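## Task

Set a lid all the way down on the plate labelled C16 and on the plate labelled C61. Each plate has to finish in its original nest, lying flat within the locators, with well A1 sitting at the nest corner marked A1. Nothing may stay in place only because the robot holds it. At the end, release and back the gripper away.

## Robot and tools

Robot: one four-axis plate-mover arm with a level two-finger gripper that cannot tilt. Joints from base outward: lift (0.000 to 0.550 m), shoulder (-2.000 to 2.000 rad), elbow (-2.800 to 2.800 rad), wrist yaw (-12.566 to 12.566 rad). The controlled point, end_effector_position, is midway between the two rubber pads, roughly 2 to 3 cm back from the fingertips. Fingers point along the gripper's +x and close along its y. Keep the elbow angle more than 0.4 rad away from 0, or the arm may fold and fault.

Identifying plates: only the printed ID labels tell plates apart. Well A1 is at the plate's clipped (cut-off) corner; it must match the nest corner marked A1.

Frames: results report the gripper pose in the scene frame, origin on the table surface under the arm base, +z up, +y to the left when facing along +x. Positions in metres, orientation as end_effector_quat_wxyz. The printed position can be somewhat off, more so at long reach.

Tool execute_actions: argument actions is a list holding at most one item. An empty list just returns the state. An item {"rows": [...], "steps": n} runs up to 15 control steps of 1/30 s (default 15); each row is used for one step and the final row repeats if rows run out. An item with only {"steps": n} (n up to 300) waits, counting from the previous result, and the time spent replying is included. Optional pictures (boolean) toggles camera images. A rejected call sends nothing.

Row layout (used by execute_actions rows and by move's target): five numbers, each in [-1, 1], order dx, dy, dz, rz, opening. The first four are an offset, expressed in the gripper's own axes, from the gripper pose shown in the most recent result that shows one (before any such result in a scene, and for the second and later calls in one reply, from where the robot is when the action begins). Every row in a call counts from that same base pose, not from the row before. Scale: 1.0 equals 0.6 m for dx, dy, dz and 180 degrees for rz; rz turns from +x toward +y. Opening is absolute, not an offset: +1 fully open (0.140 m), -1 closed (pads still 0.066 m apart). Closing from fully open needs at least about 0.6 s. All-zero offsets are not a pause: they pull the hand back to the base pose.

Per step the commanded pose is clipped to within 70 mm and 16 degrees of the measured pose; after the last step the arm only continues to that clipped pose, so large moves may need further calls. Check the pose in each result. A Hand target line shows where the controller is currently driving.

Tool move: target is one row as above (same offset base, same scale). speed is path top speed in m/s, 0.002 to 0.5, default 0.25; rotation limited to twice that in rad/s. The path is a straight line lasting 0.5 to 10 s (cut off after 10 s), takes the shorter turn, and ignores obstacles. The opening is commanded at the start. The hand may lag, drift and overshoot speed, especially with the arm nearly straight. Result adds a move: line with the ending (done, off_target, moving, held, fault) and acting limits (paced = pose clipped; held = a check blocked some steps, after which motion can jump much faster), plus distance to target.

Tool wait: seconds from 0 to 10; sends nothing new, fingers still in motion keep moving.

Tool zoom_image: camera (cam_head_left, cam_head_right, cam_high, cam_low, cam_wrist) and region [x0, y0, x1, y1] in pixels from the top-left, at most 504 by 504. Image sizes: wrist 504x504, the others 896x504. Useful to read labels and check corner alignment.

Tool finished_scene: scene number; ends the current scene irreversibly, grades it, and reveals the next task.

Result lines: Joint positions gives lift, shoulder, elbow, wrist yaw, then the pad gap in metres. grip_measured is the finger opening on the command scale (readings may be about 1 mm off, consistently). To hold something, command an opening somewhat below grip_measured: about 0.04 lower grips firmly, less grips gently. Pads push up to about 18 N each; a fast close can squeeze harder. "pose unreachable" means the clearance check altered or blocked the command; HELD marks steps where that happened. MOTOR HOT appears from 85 °C; at 100 °C an OVER-TEMPERATURE FAULT brakes the arm until it cools, and holding loads heats motors, even while idle.

Load limits: lift 55.8 N, shoulder 8.37 N m, elbow 4.18 N m, wrist yaw 1.39 N m, including a held object's weight. Reaching one triggers a torque fault: 10 s stop and the rest of the call is dropped.

Cautions: the simulation keeps running while replies are written. Contacts hit harder with speed and push harder the further the target lies beyond the contact; approach slowly and aim just at contact. Because offsets come from the measured pose, repeating a small offset into something rigid does not deepen the push, but into something yielding it does. Occasional tugs on held parts or nudges to loose items can occur. Never drop, slam or knock anything off the table. Lids must rest seated on their own, plates flat and correctly oriented; then open the gripper and withdraw before finishing.

Each tool is called after "Request:" as name(argument=value, ...), one argument or row to a line, values as JSON.

## Session

Request:
execute_actions(
  actions=[],
)

Scene clock: 0.00 s of 12600.00 s.
end_effector_position=(+0.5530, +0.0750, +0.4147) grip_measured=+1.00 end_effector_quat_wxyz=(+0.891, +0.000, +0.000, +0.454)
Joint positions: [ 0.41   0.725  1.213 -0.996  0.14 ]
Hand target: +0.553, +0.075, +0.415; +0.891, +0.000, +0.000, +0.454

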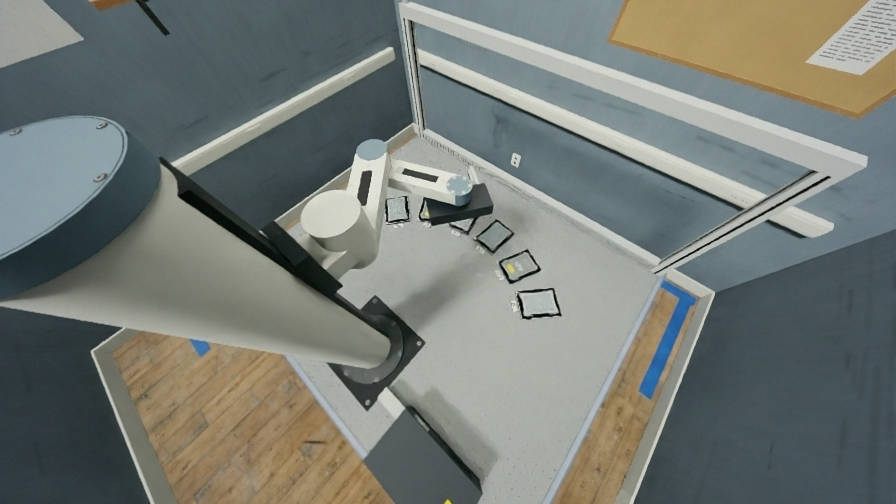

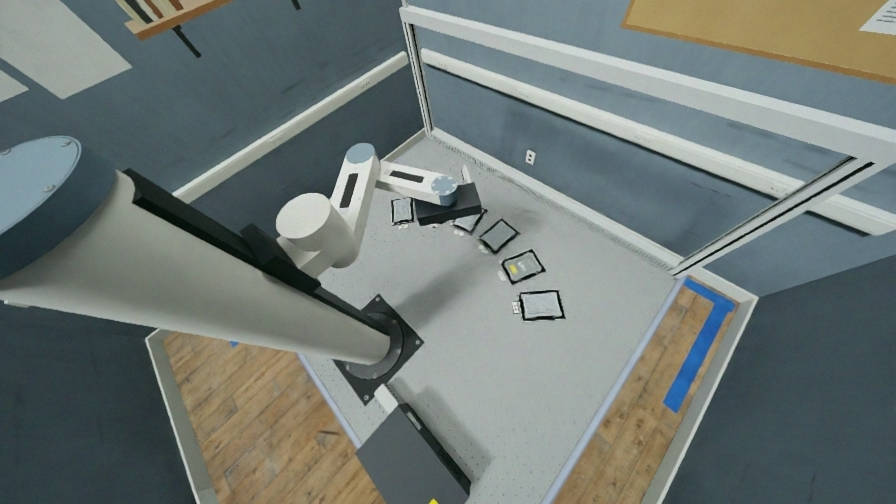

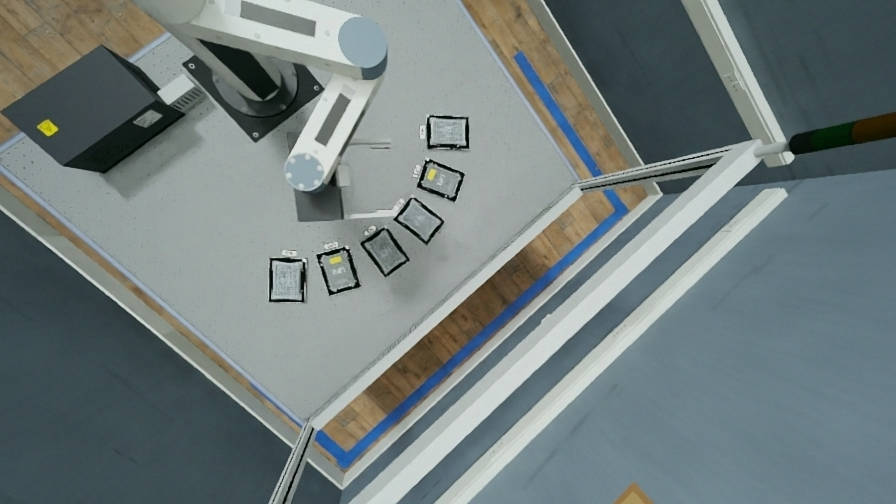

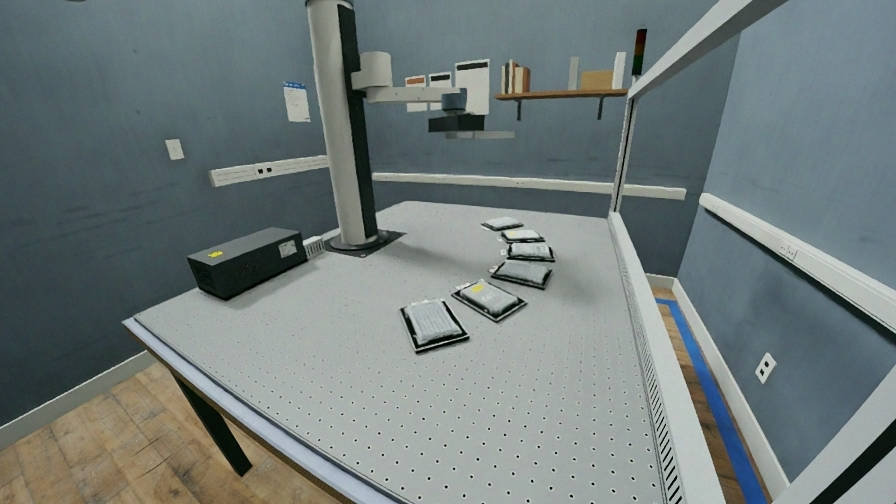

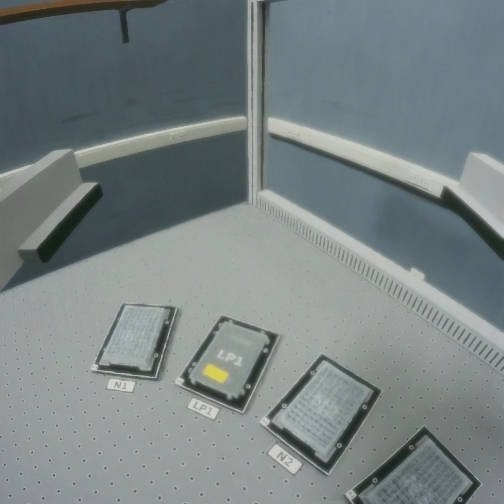

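Request:
zoom_image(
  camera="cam_high",
  region=[250, 100, 490, 320],
)

Request:
zoom_image(
  camera="cam_low",
  region=[380, 200, 580, 360],
)

Request:
zoom_image(
  camera="cam_wrist",
  region=[80, 290, 504, 504],
)

Request:
zoom_image(
  camera="cam_head_right",
  region=[380, 190, 580, 330],
)

Region (250, 100, 490, 320) of cam_high's 896x504 image, scaled by 2.100, with more detail than that image has; it fills the top 462 rows of this view, and the rest is white.

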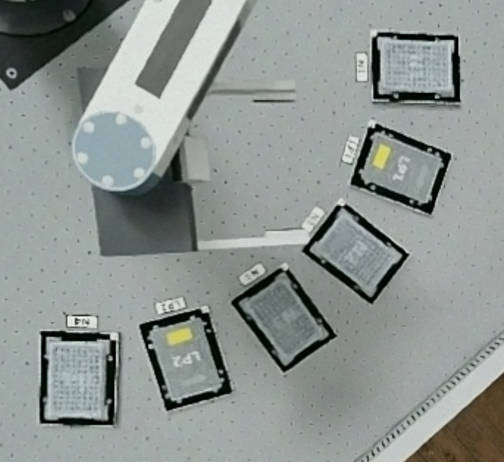

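Region (380, 200, 580, 360) of cam_low's 896x504 image, scaled by 2.520, with more detail than that image has; it fills the top 403 rows of this view, and the rest is white.

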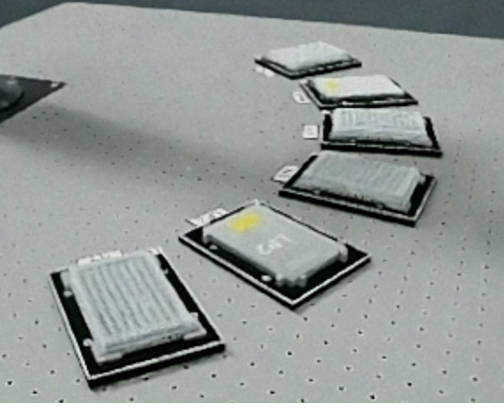

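Region (80, 290, 504, 504) of cam_wrist's 504x504 image, scaled by 1.189, with more detail than that image has; it fills the top 254 rows of this view, and the rest is white.

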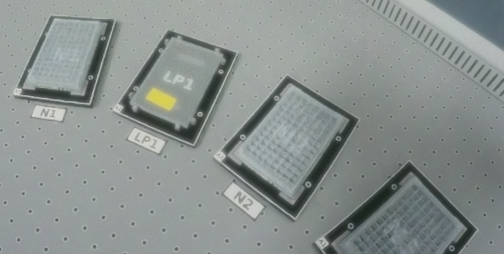

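Region (380, 190, 580, 330) of cam_head_right's 896x504 image, scaled by 2.520, with more detail than that image has; it fills the top 353 rows of this view, and the rest is white.

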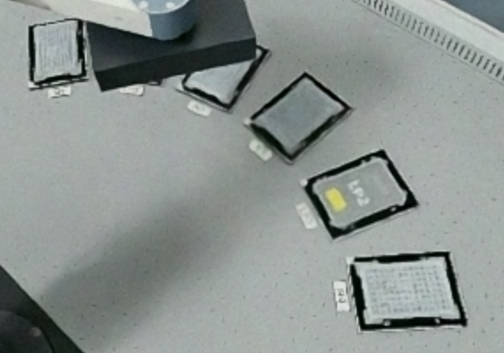

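Request:
move(
  target=[-0.05, 0, -0.45, -0.1, 1],
  speed=0.4,
)

Scene clock: 5.20 s of 12600.00 s.
end_effector_position=(+0.5354, +0.0507, +0.1447) grip_measured=+1.00 end_effector_quat_wxyz=(+0.951, +0.000, +0.000, +0.309)
Joint positions: [ 0.14   0.808  0.988 -1.169  0.14 ]
Hand target: +0.535, +0.051, +0.145; +0.951, +0.000, +0.000, +0.309
Off the commanded pose: 0.000 m, 0 deg.
After step 90, 1.00 s passed at rest.
move: done

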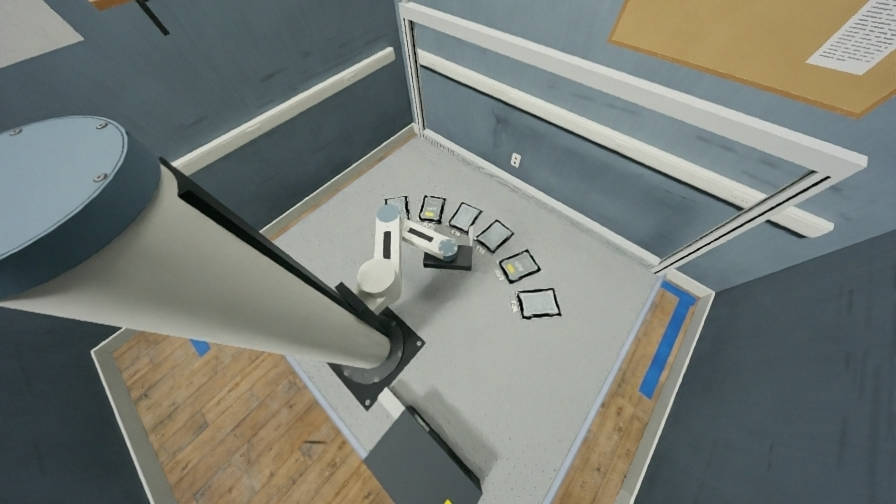

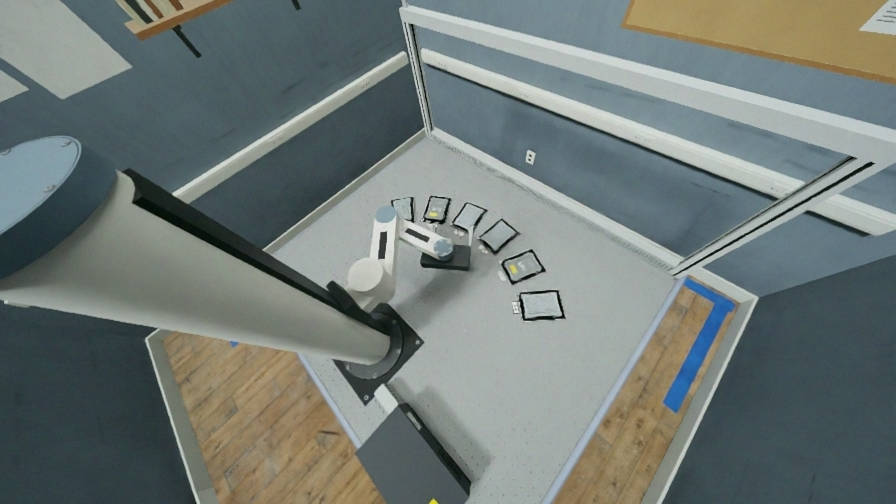

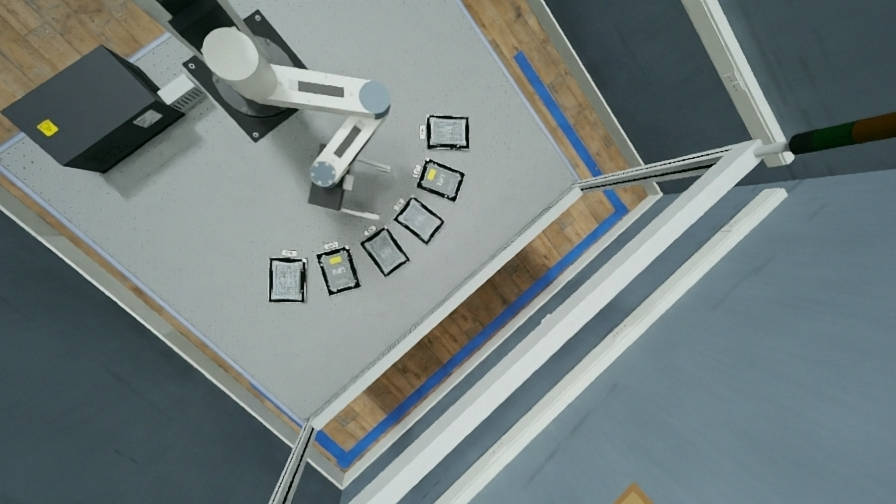

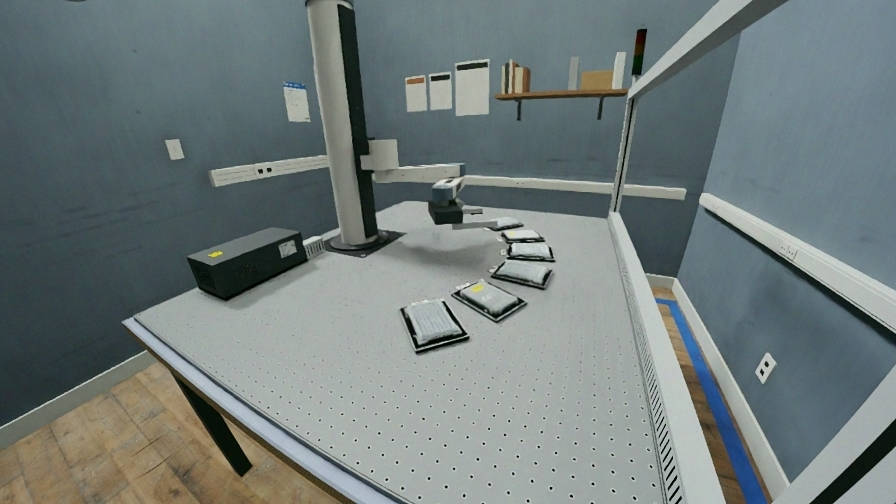

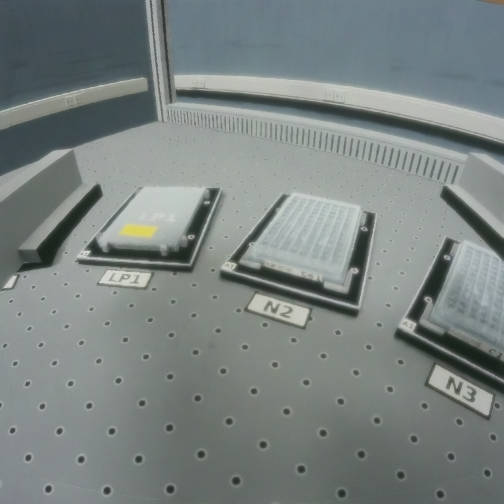

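Request:
zoom_image(
  camera="cam_wrist",
  region=[210, 180, 390, 330],
)

Request:
zoom_image(
  camera="cam_wrist",
  region=[384, 260, 504, 400],
)

Request:
zoom_image(
  camera="cam_wrist",
  region=[60, 170, 240, 300],
)

Region (210, 180, 390, 330) of cam_wrist's 504x504 image, scaled by 2.800, with more detail than that image has.

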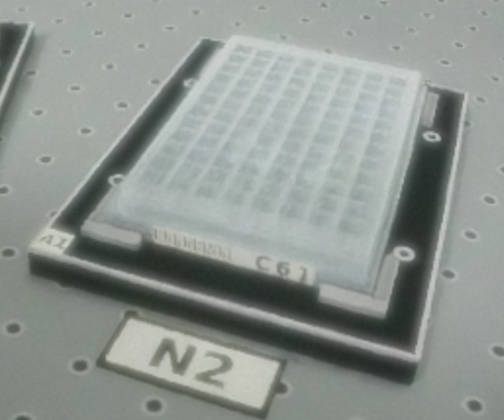

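Region (384, 260, 504, 400) of cam_wrist's 504x504 image, scaled by 3.600, with more detail than that image has; it fills the left 432 columns of this view, and the rest is white.

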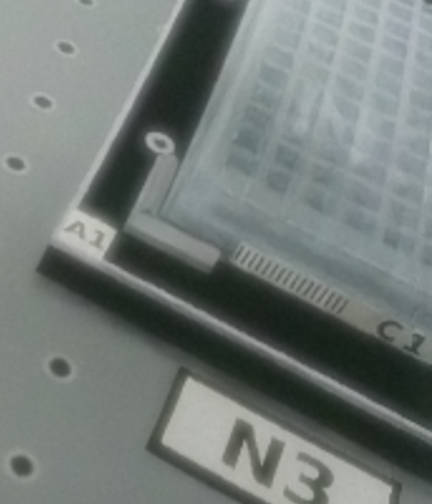

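Region (60, 170, 240, 300) of cam_wrist's 504x504 image, scaled by 2.800, with more detail than that image has.

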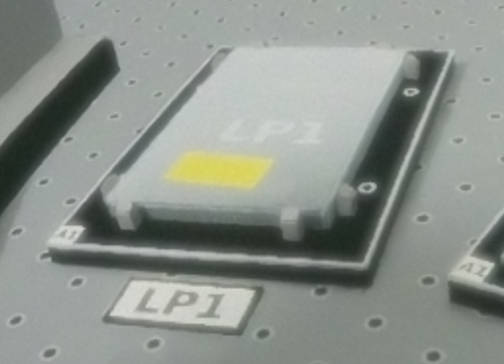

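Request:
move(
  target=[-0.07, -0.167, 0, -0.256, 1],
  speed=0.4,
)

Scene clock: 9.20 s of 12600.00 s.
end_effector_position=(+0.5602, -0.0550, +0.1447) grip_measured=+1.00 end_effector_quat_wxyz=(+0.996, +0.000, +0.000, -0.088)
Joint positions: [ 0.14   0.812  0.989 -1.978  0.14 ]
Hand target: +0.560, -0.055, +0.145; +0.996, +0.000, +0.000, -0.088
Off the commanded pose: 0.000 m, 0 deg.
move: done

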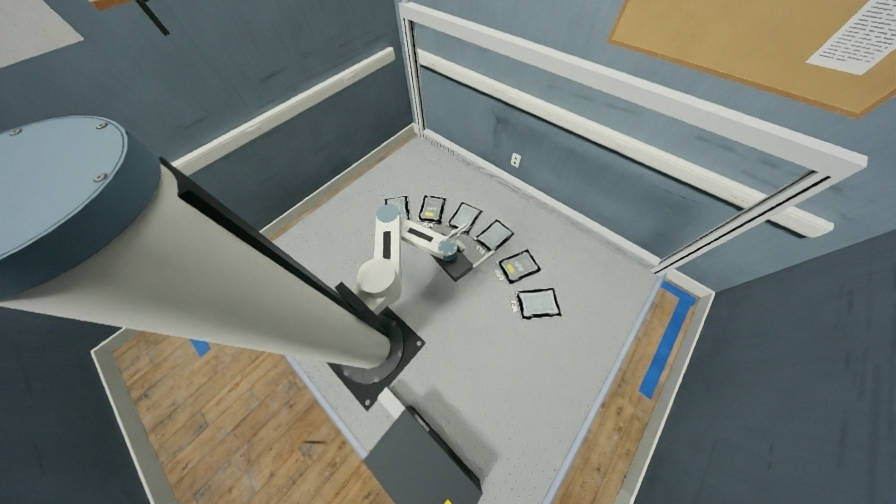

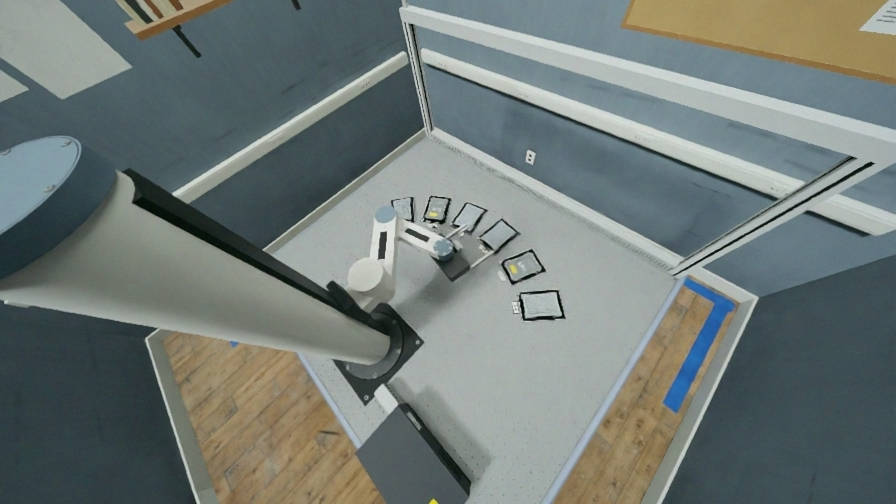

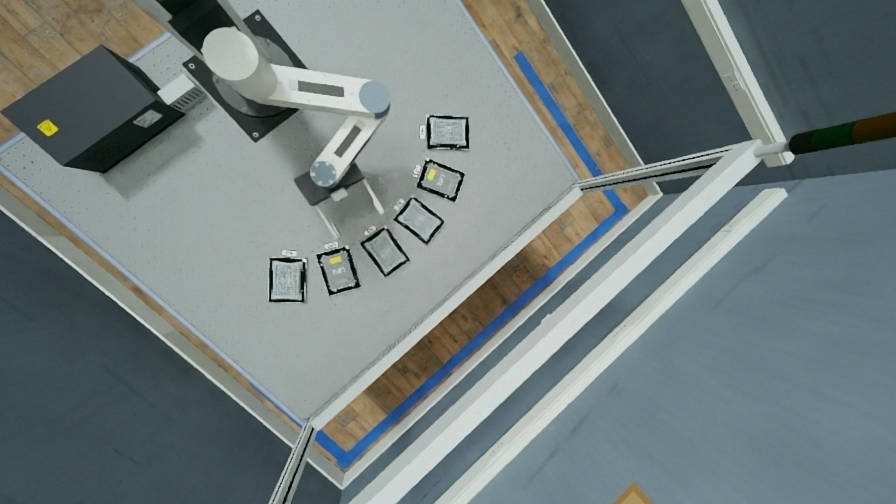

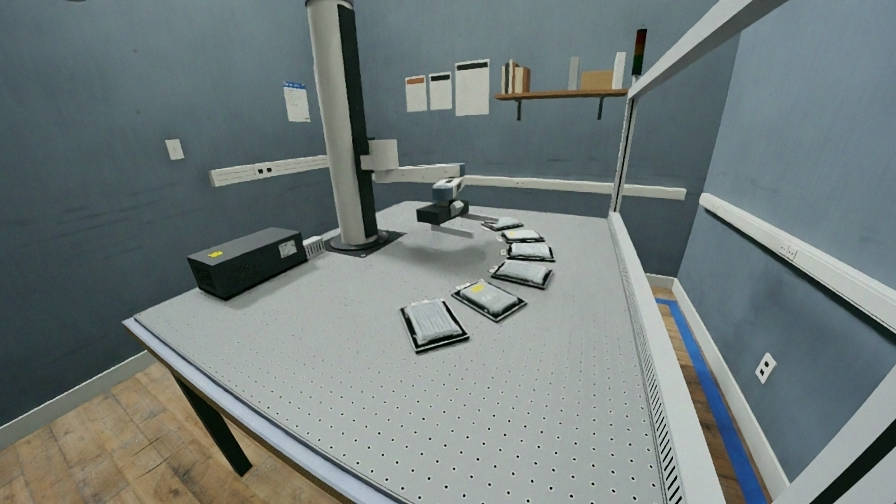

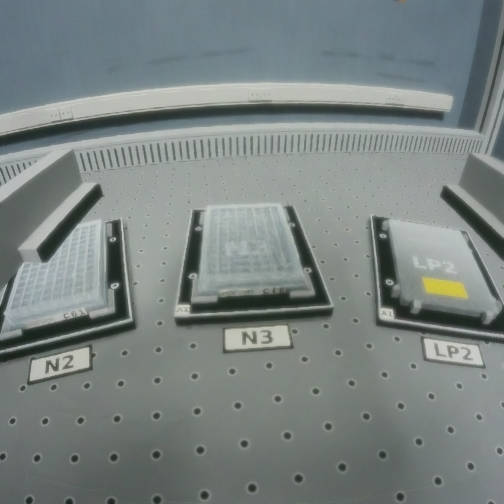

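Request:
zoom_image(
  camera="cam_wrist",
  region=[160, 190, 350, 330],
)

Request:
zoom_image(
  camera="cam_wrist",
  region=[0, 250, 150, 370],
)

Request:
zoom_image(
  camera="cam_wrist",
  region=[354, 200, 504, 350],
)

Region (160, 190, 350, 330) of cam_wrist's 504x504 image, scaled by 2.653, with more detail than that image has; it fills the top 371 rows of this view, and the rest is white.

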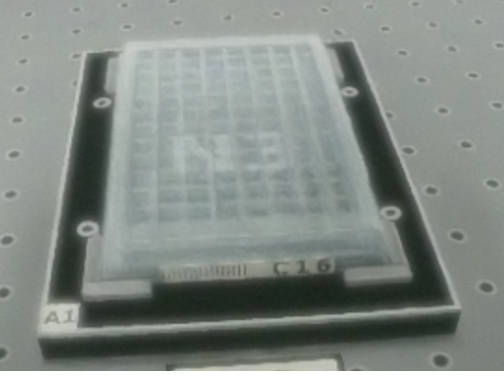

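Region (0, 250, 150, 370) of cam_wrist's 504x504 image, scaled by 3.360, with more detail than that image has; it fills the top 403 rows of this view, and the rest is white.

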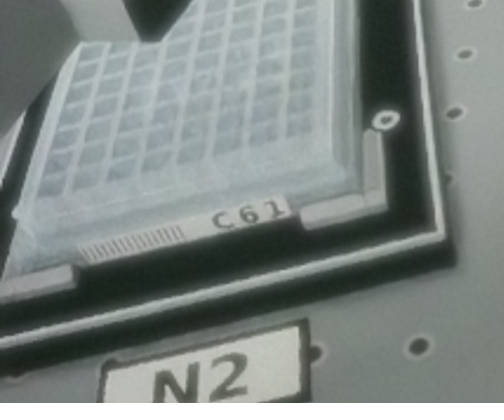

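Region (354, 200, 504, 350) of cam_wrist's 504x504 image, scaled by 3.360, with more detail than that image has.

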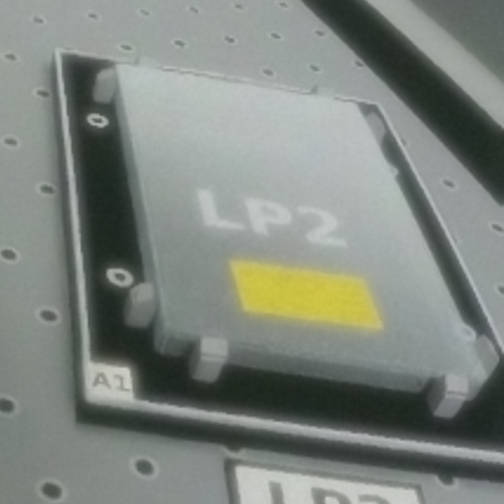

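Request:
move(
  target=[0.07, -0.24, -0.108, -0.094, 0.3],
  speed=0.4,
)

Scene clock: 14.53 s of 12600.00 s.
end_effector_position=(+0.5762, -0.2042, +0.0799) grip_measured=+0.30 end_effector_quat_wxyz=(+0.972, +0.000, +0.000, -0.234)
Joint positions: [ 0.075  0.361  1.27  -2.103  0.114]
Hand target: +0.576, -0.204, +0.080; +0.972, +0.000, +0.000, -0.234
Off the commanded pose: 0.000 m, 0 deg.
After step 90, 1.43 s passed at rest.
move: done

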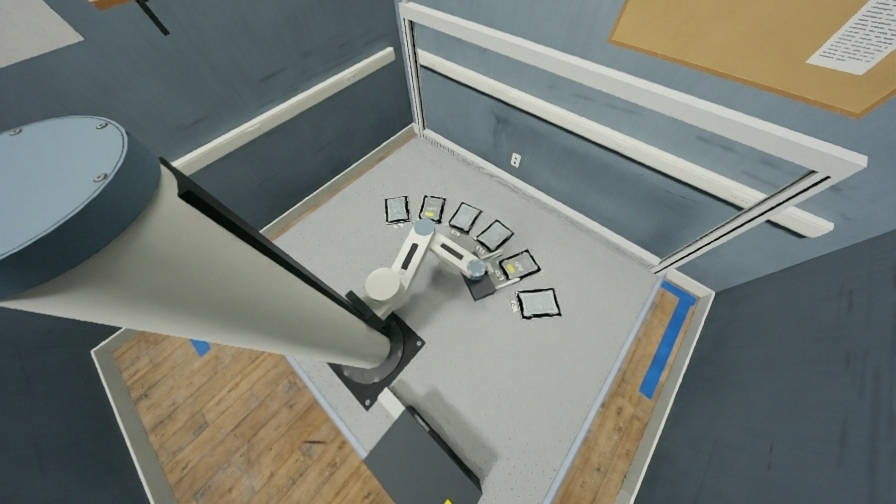

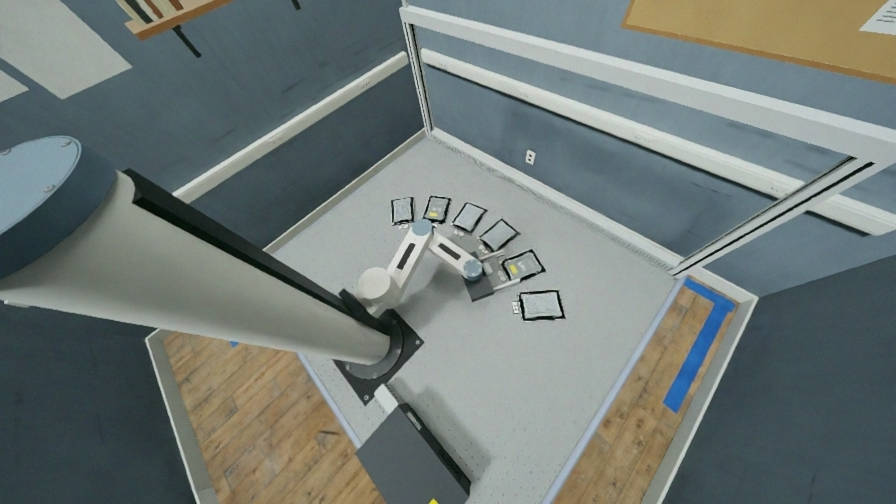

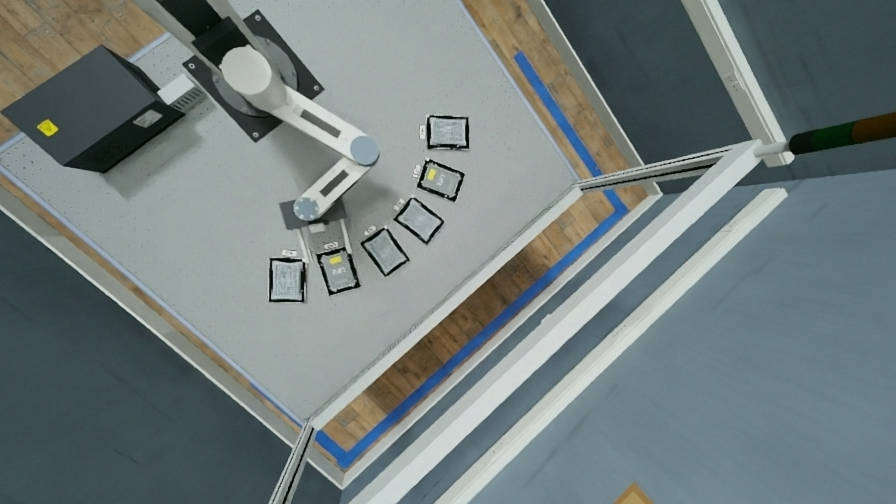

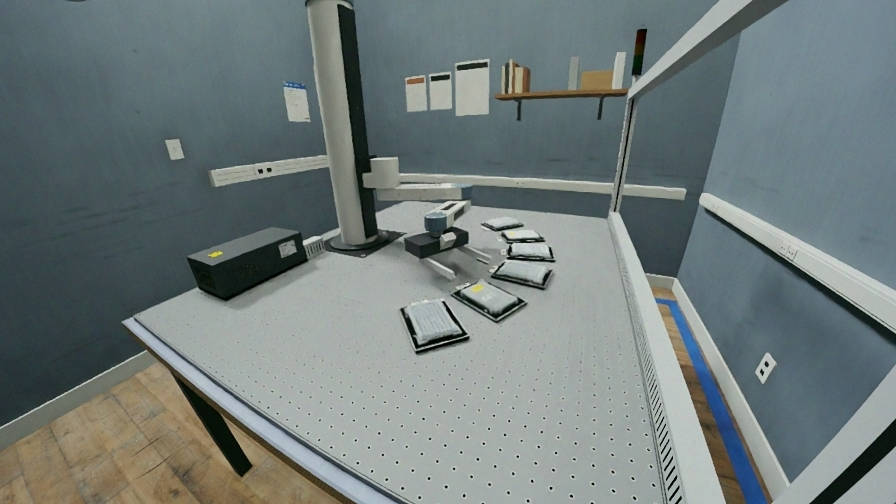

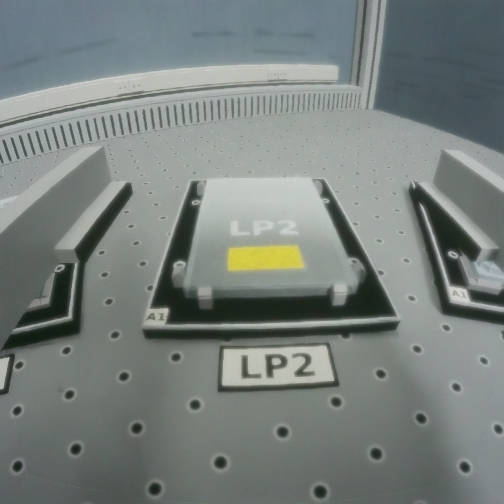

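Request:
zoom_image(
  camera="cam_wrist",
  region=[40, 140, 292, 350],
)

Request:
zoom_image(
  camera="cam_wrist",
  region=[252, 140, 504, 350],
)

Region (40, 140, 292, 350) of cam_wrist's 504x504 image, scaled by 2.000, with more detail than that image has.

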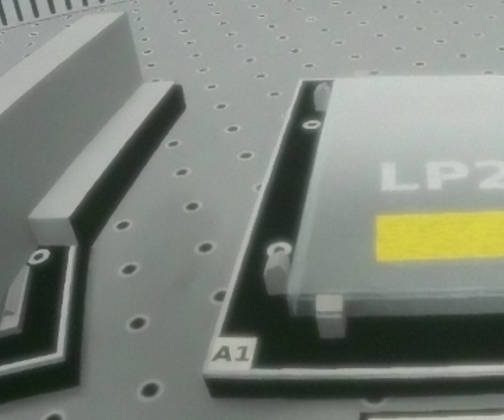

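Region (252, 140, 504, 350) of cam_wrist's 504x504 image, scaled by 2.000, with more detail than that image has.

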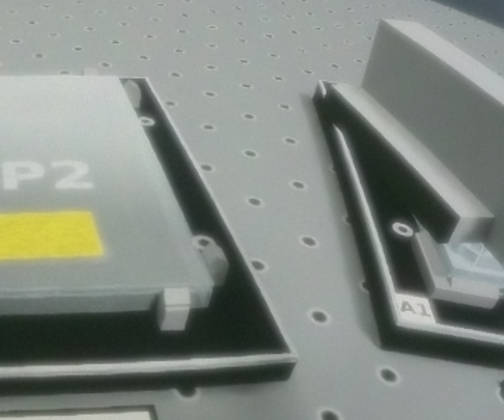

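Request:
move(
  target=[0.158, -0.002, -0.04, 0.008, 0.3],
  speed=0.3,
)

Scene clock: 19.27 s of 12600.00 s.
end_effector_position=(+0.6600, -0.2485, +0.0558) grip_measured=+0.30 end_effector_quat_wxyz=(+0.975, +0.000, +0.000, -0.221)
Joint positions: [ 0.051  0.135  1.781 -2.363  0.114]
Hand target: +0.660, -0.248, +0.056; +0.975, +0.000, +0.000, -0.221
Off the commanded pose: 0.000 m, 0 deg.
After step 90, 0.93 s passed at rest.
move: done

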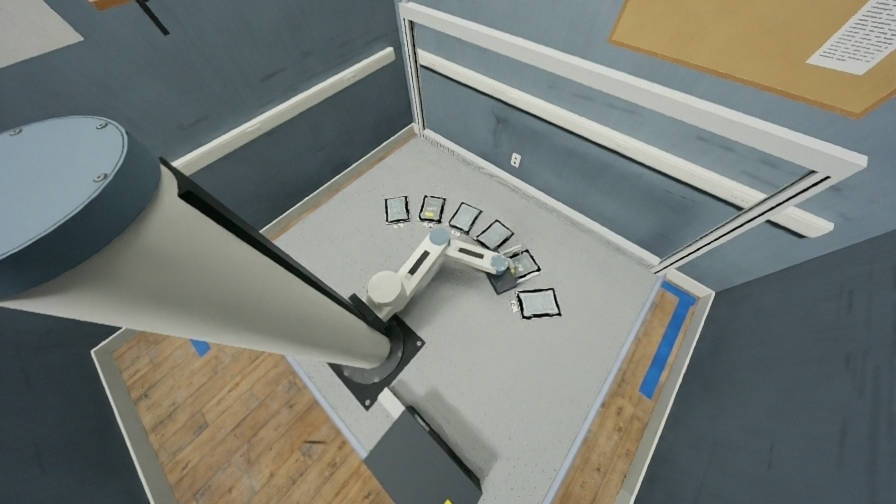

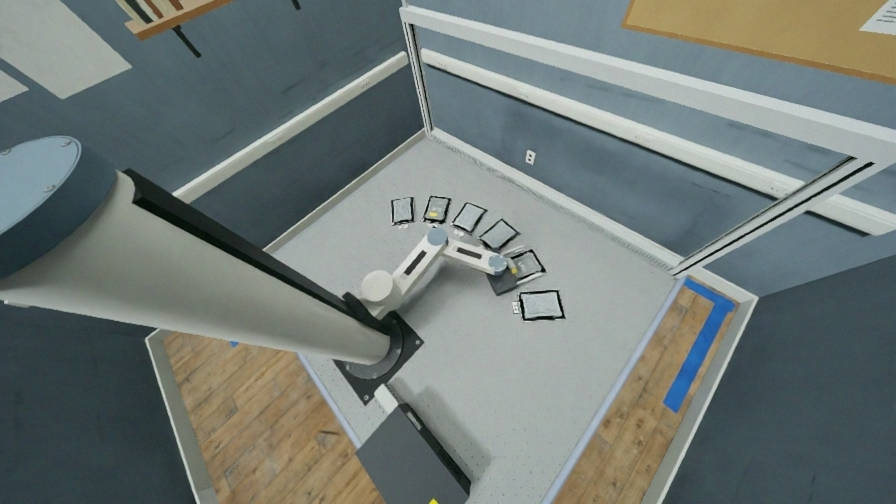

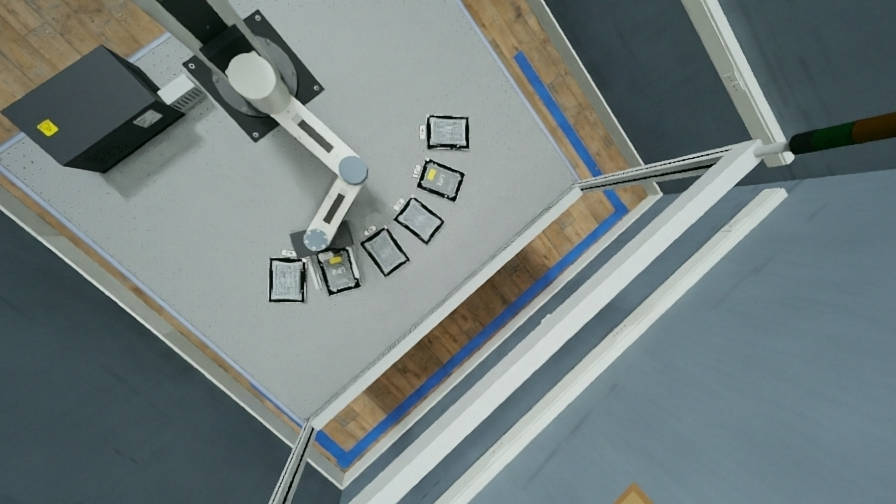

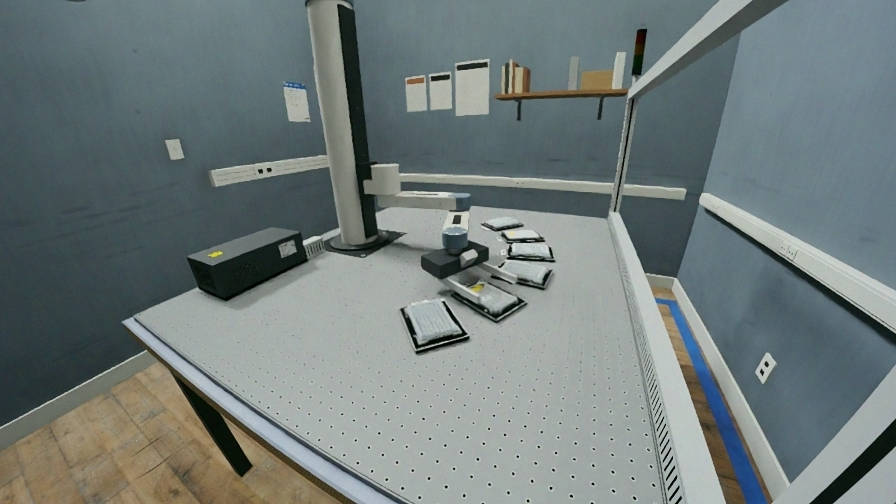

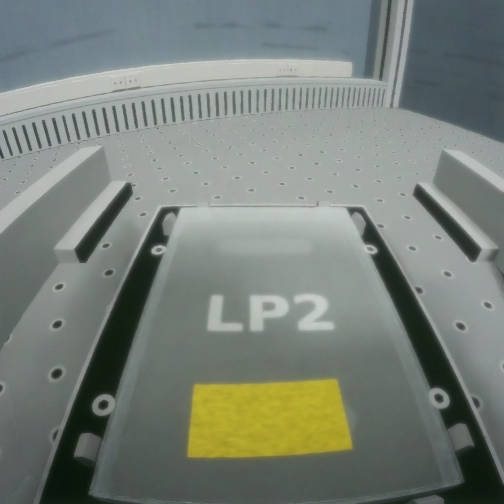

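Request:
move(
  target=[0, 0, -0.04, 0, 0.0],
  speed=0.1,
)

Scene clock: 21.03 s of 12600.00 s.
end_effector_position=(+0.6600, -0.2485, +0.0318) grip_measured=+0.00 end_effector_quat_wxyz=(+0.975, +0.000, +0.000, -0.221)
Joint positions: [ 0.027  0.135  1.781 -2.363  0.103]
Hand target: +0.660, -0.248, +0.032; +0.975, +0.000, +0.000, -0.221
Off the commanded pose: 0.000 m, 0 deg.
move: done

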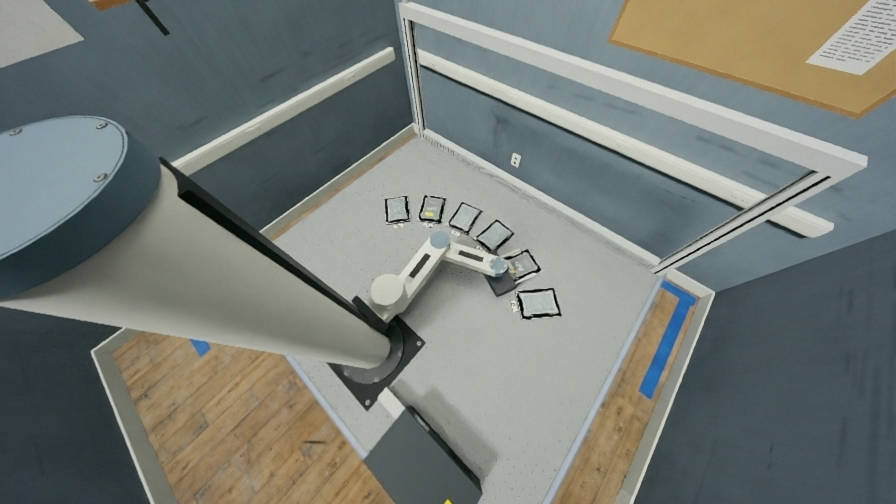

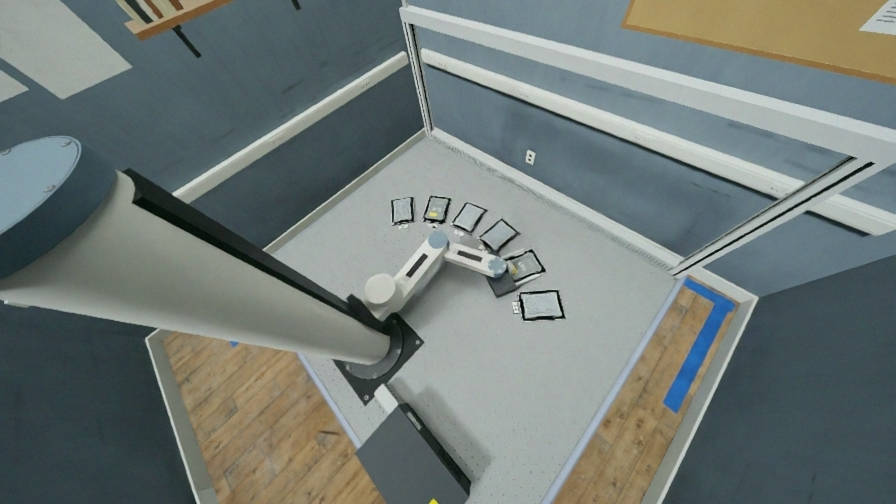

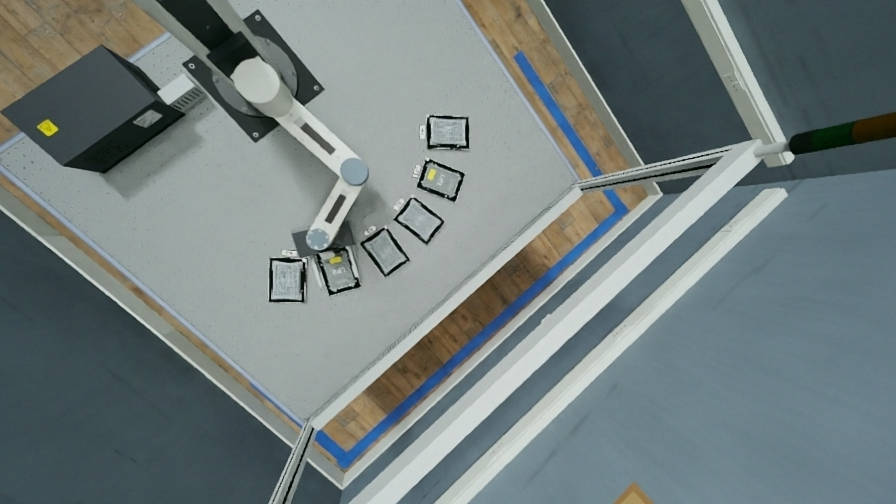

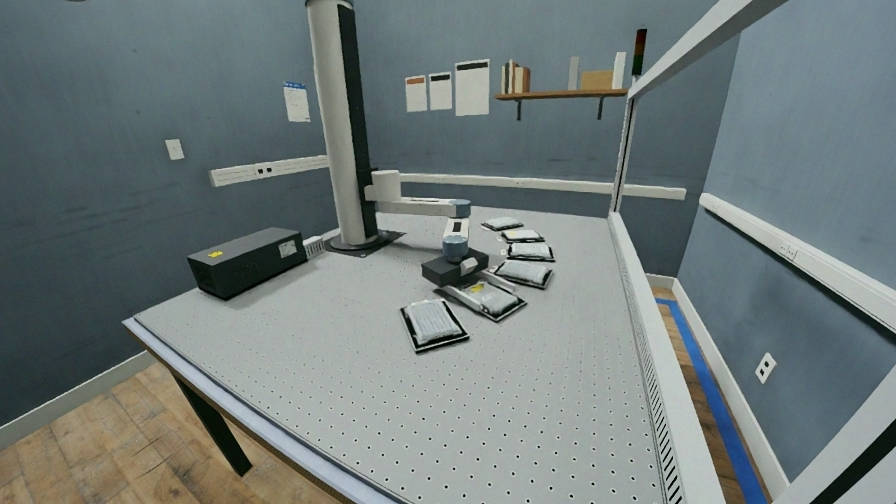

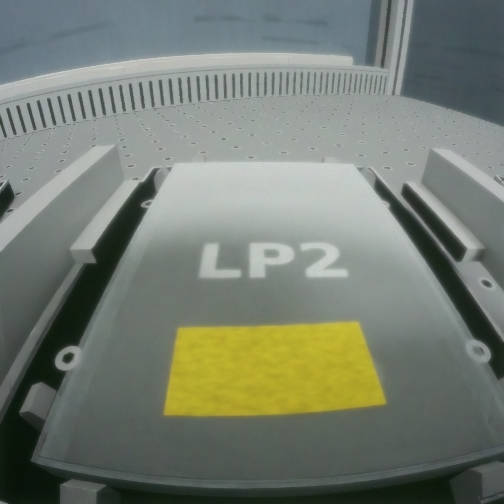

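Request:
zoom_image(
  camera="cam_low",
  region=[420, 250, 540, 330],
)

Request:
zoom_image(
  camera="cam_high",
  region=[290, 220, 380, 310],
)

Region (420, 250, 540, 330) of cam_low's 896x504 image, scaled by 4.200, with more detail than that image has.

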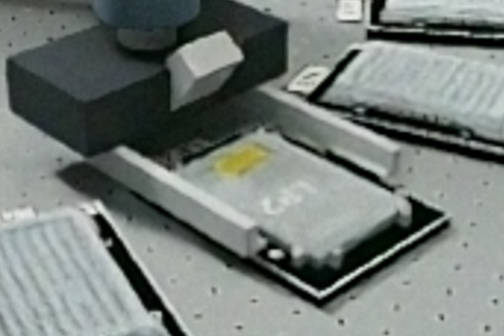

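Region (290, 220, 380, 310) of cam_high's 896x504 image, scaled by 5.600, with more detail than that image has.

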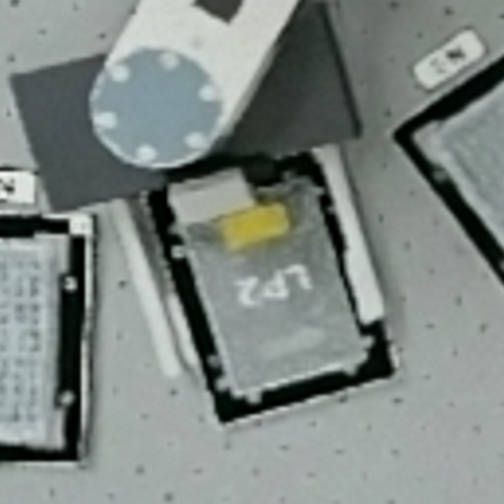

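Request:
zoom_image(
  camera="cam_wrist",
  region=[60, 140, 228, 280],
)

Request:
zoom_image(
  camera="cam_wrist",
  region=[336, 140, 504, 280],
)

Region (60, 140, 228, 280) of cam_wrist's 504x504 image, scaled by 3.000, with more detail than that image has.

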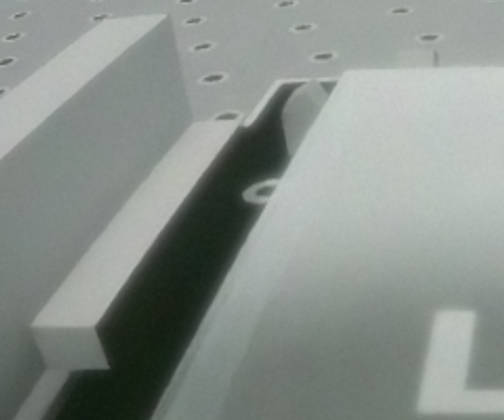

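Region (336, 140, 504, 280) of cam_wrist's 504x504 image, scaled by 3.000, with more detail than that image has.

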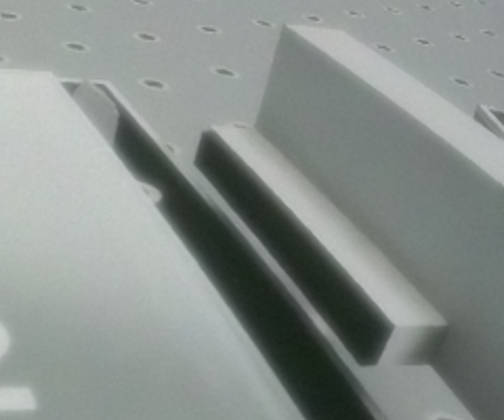

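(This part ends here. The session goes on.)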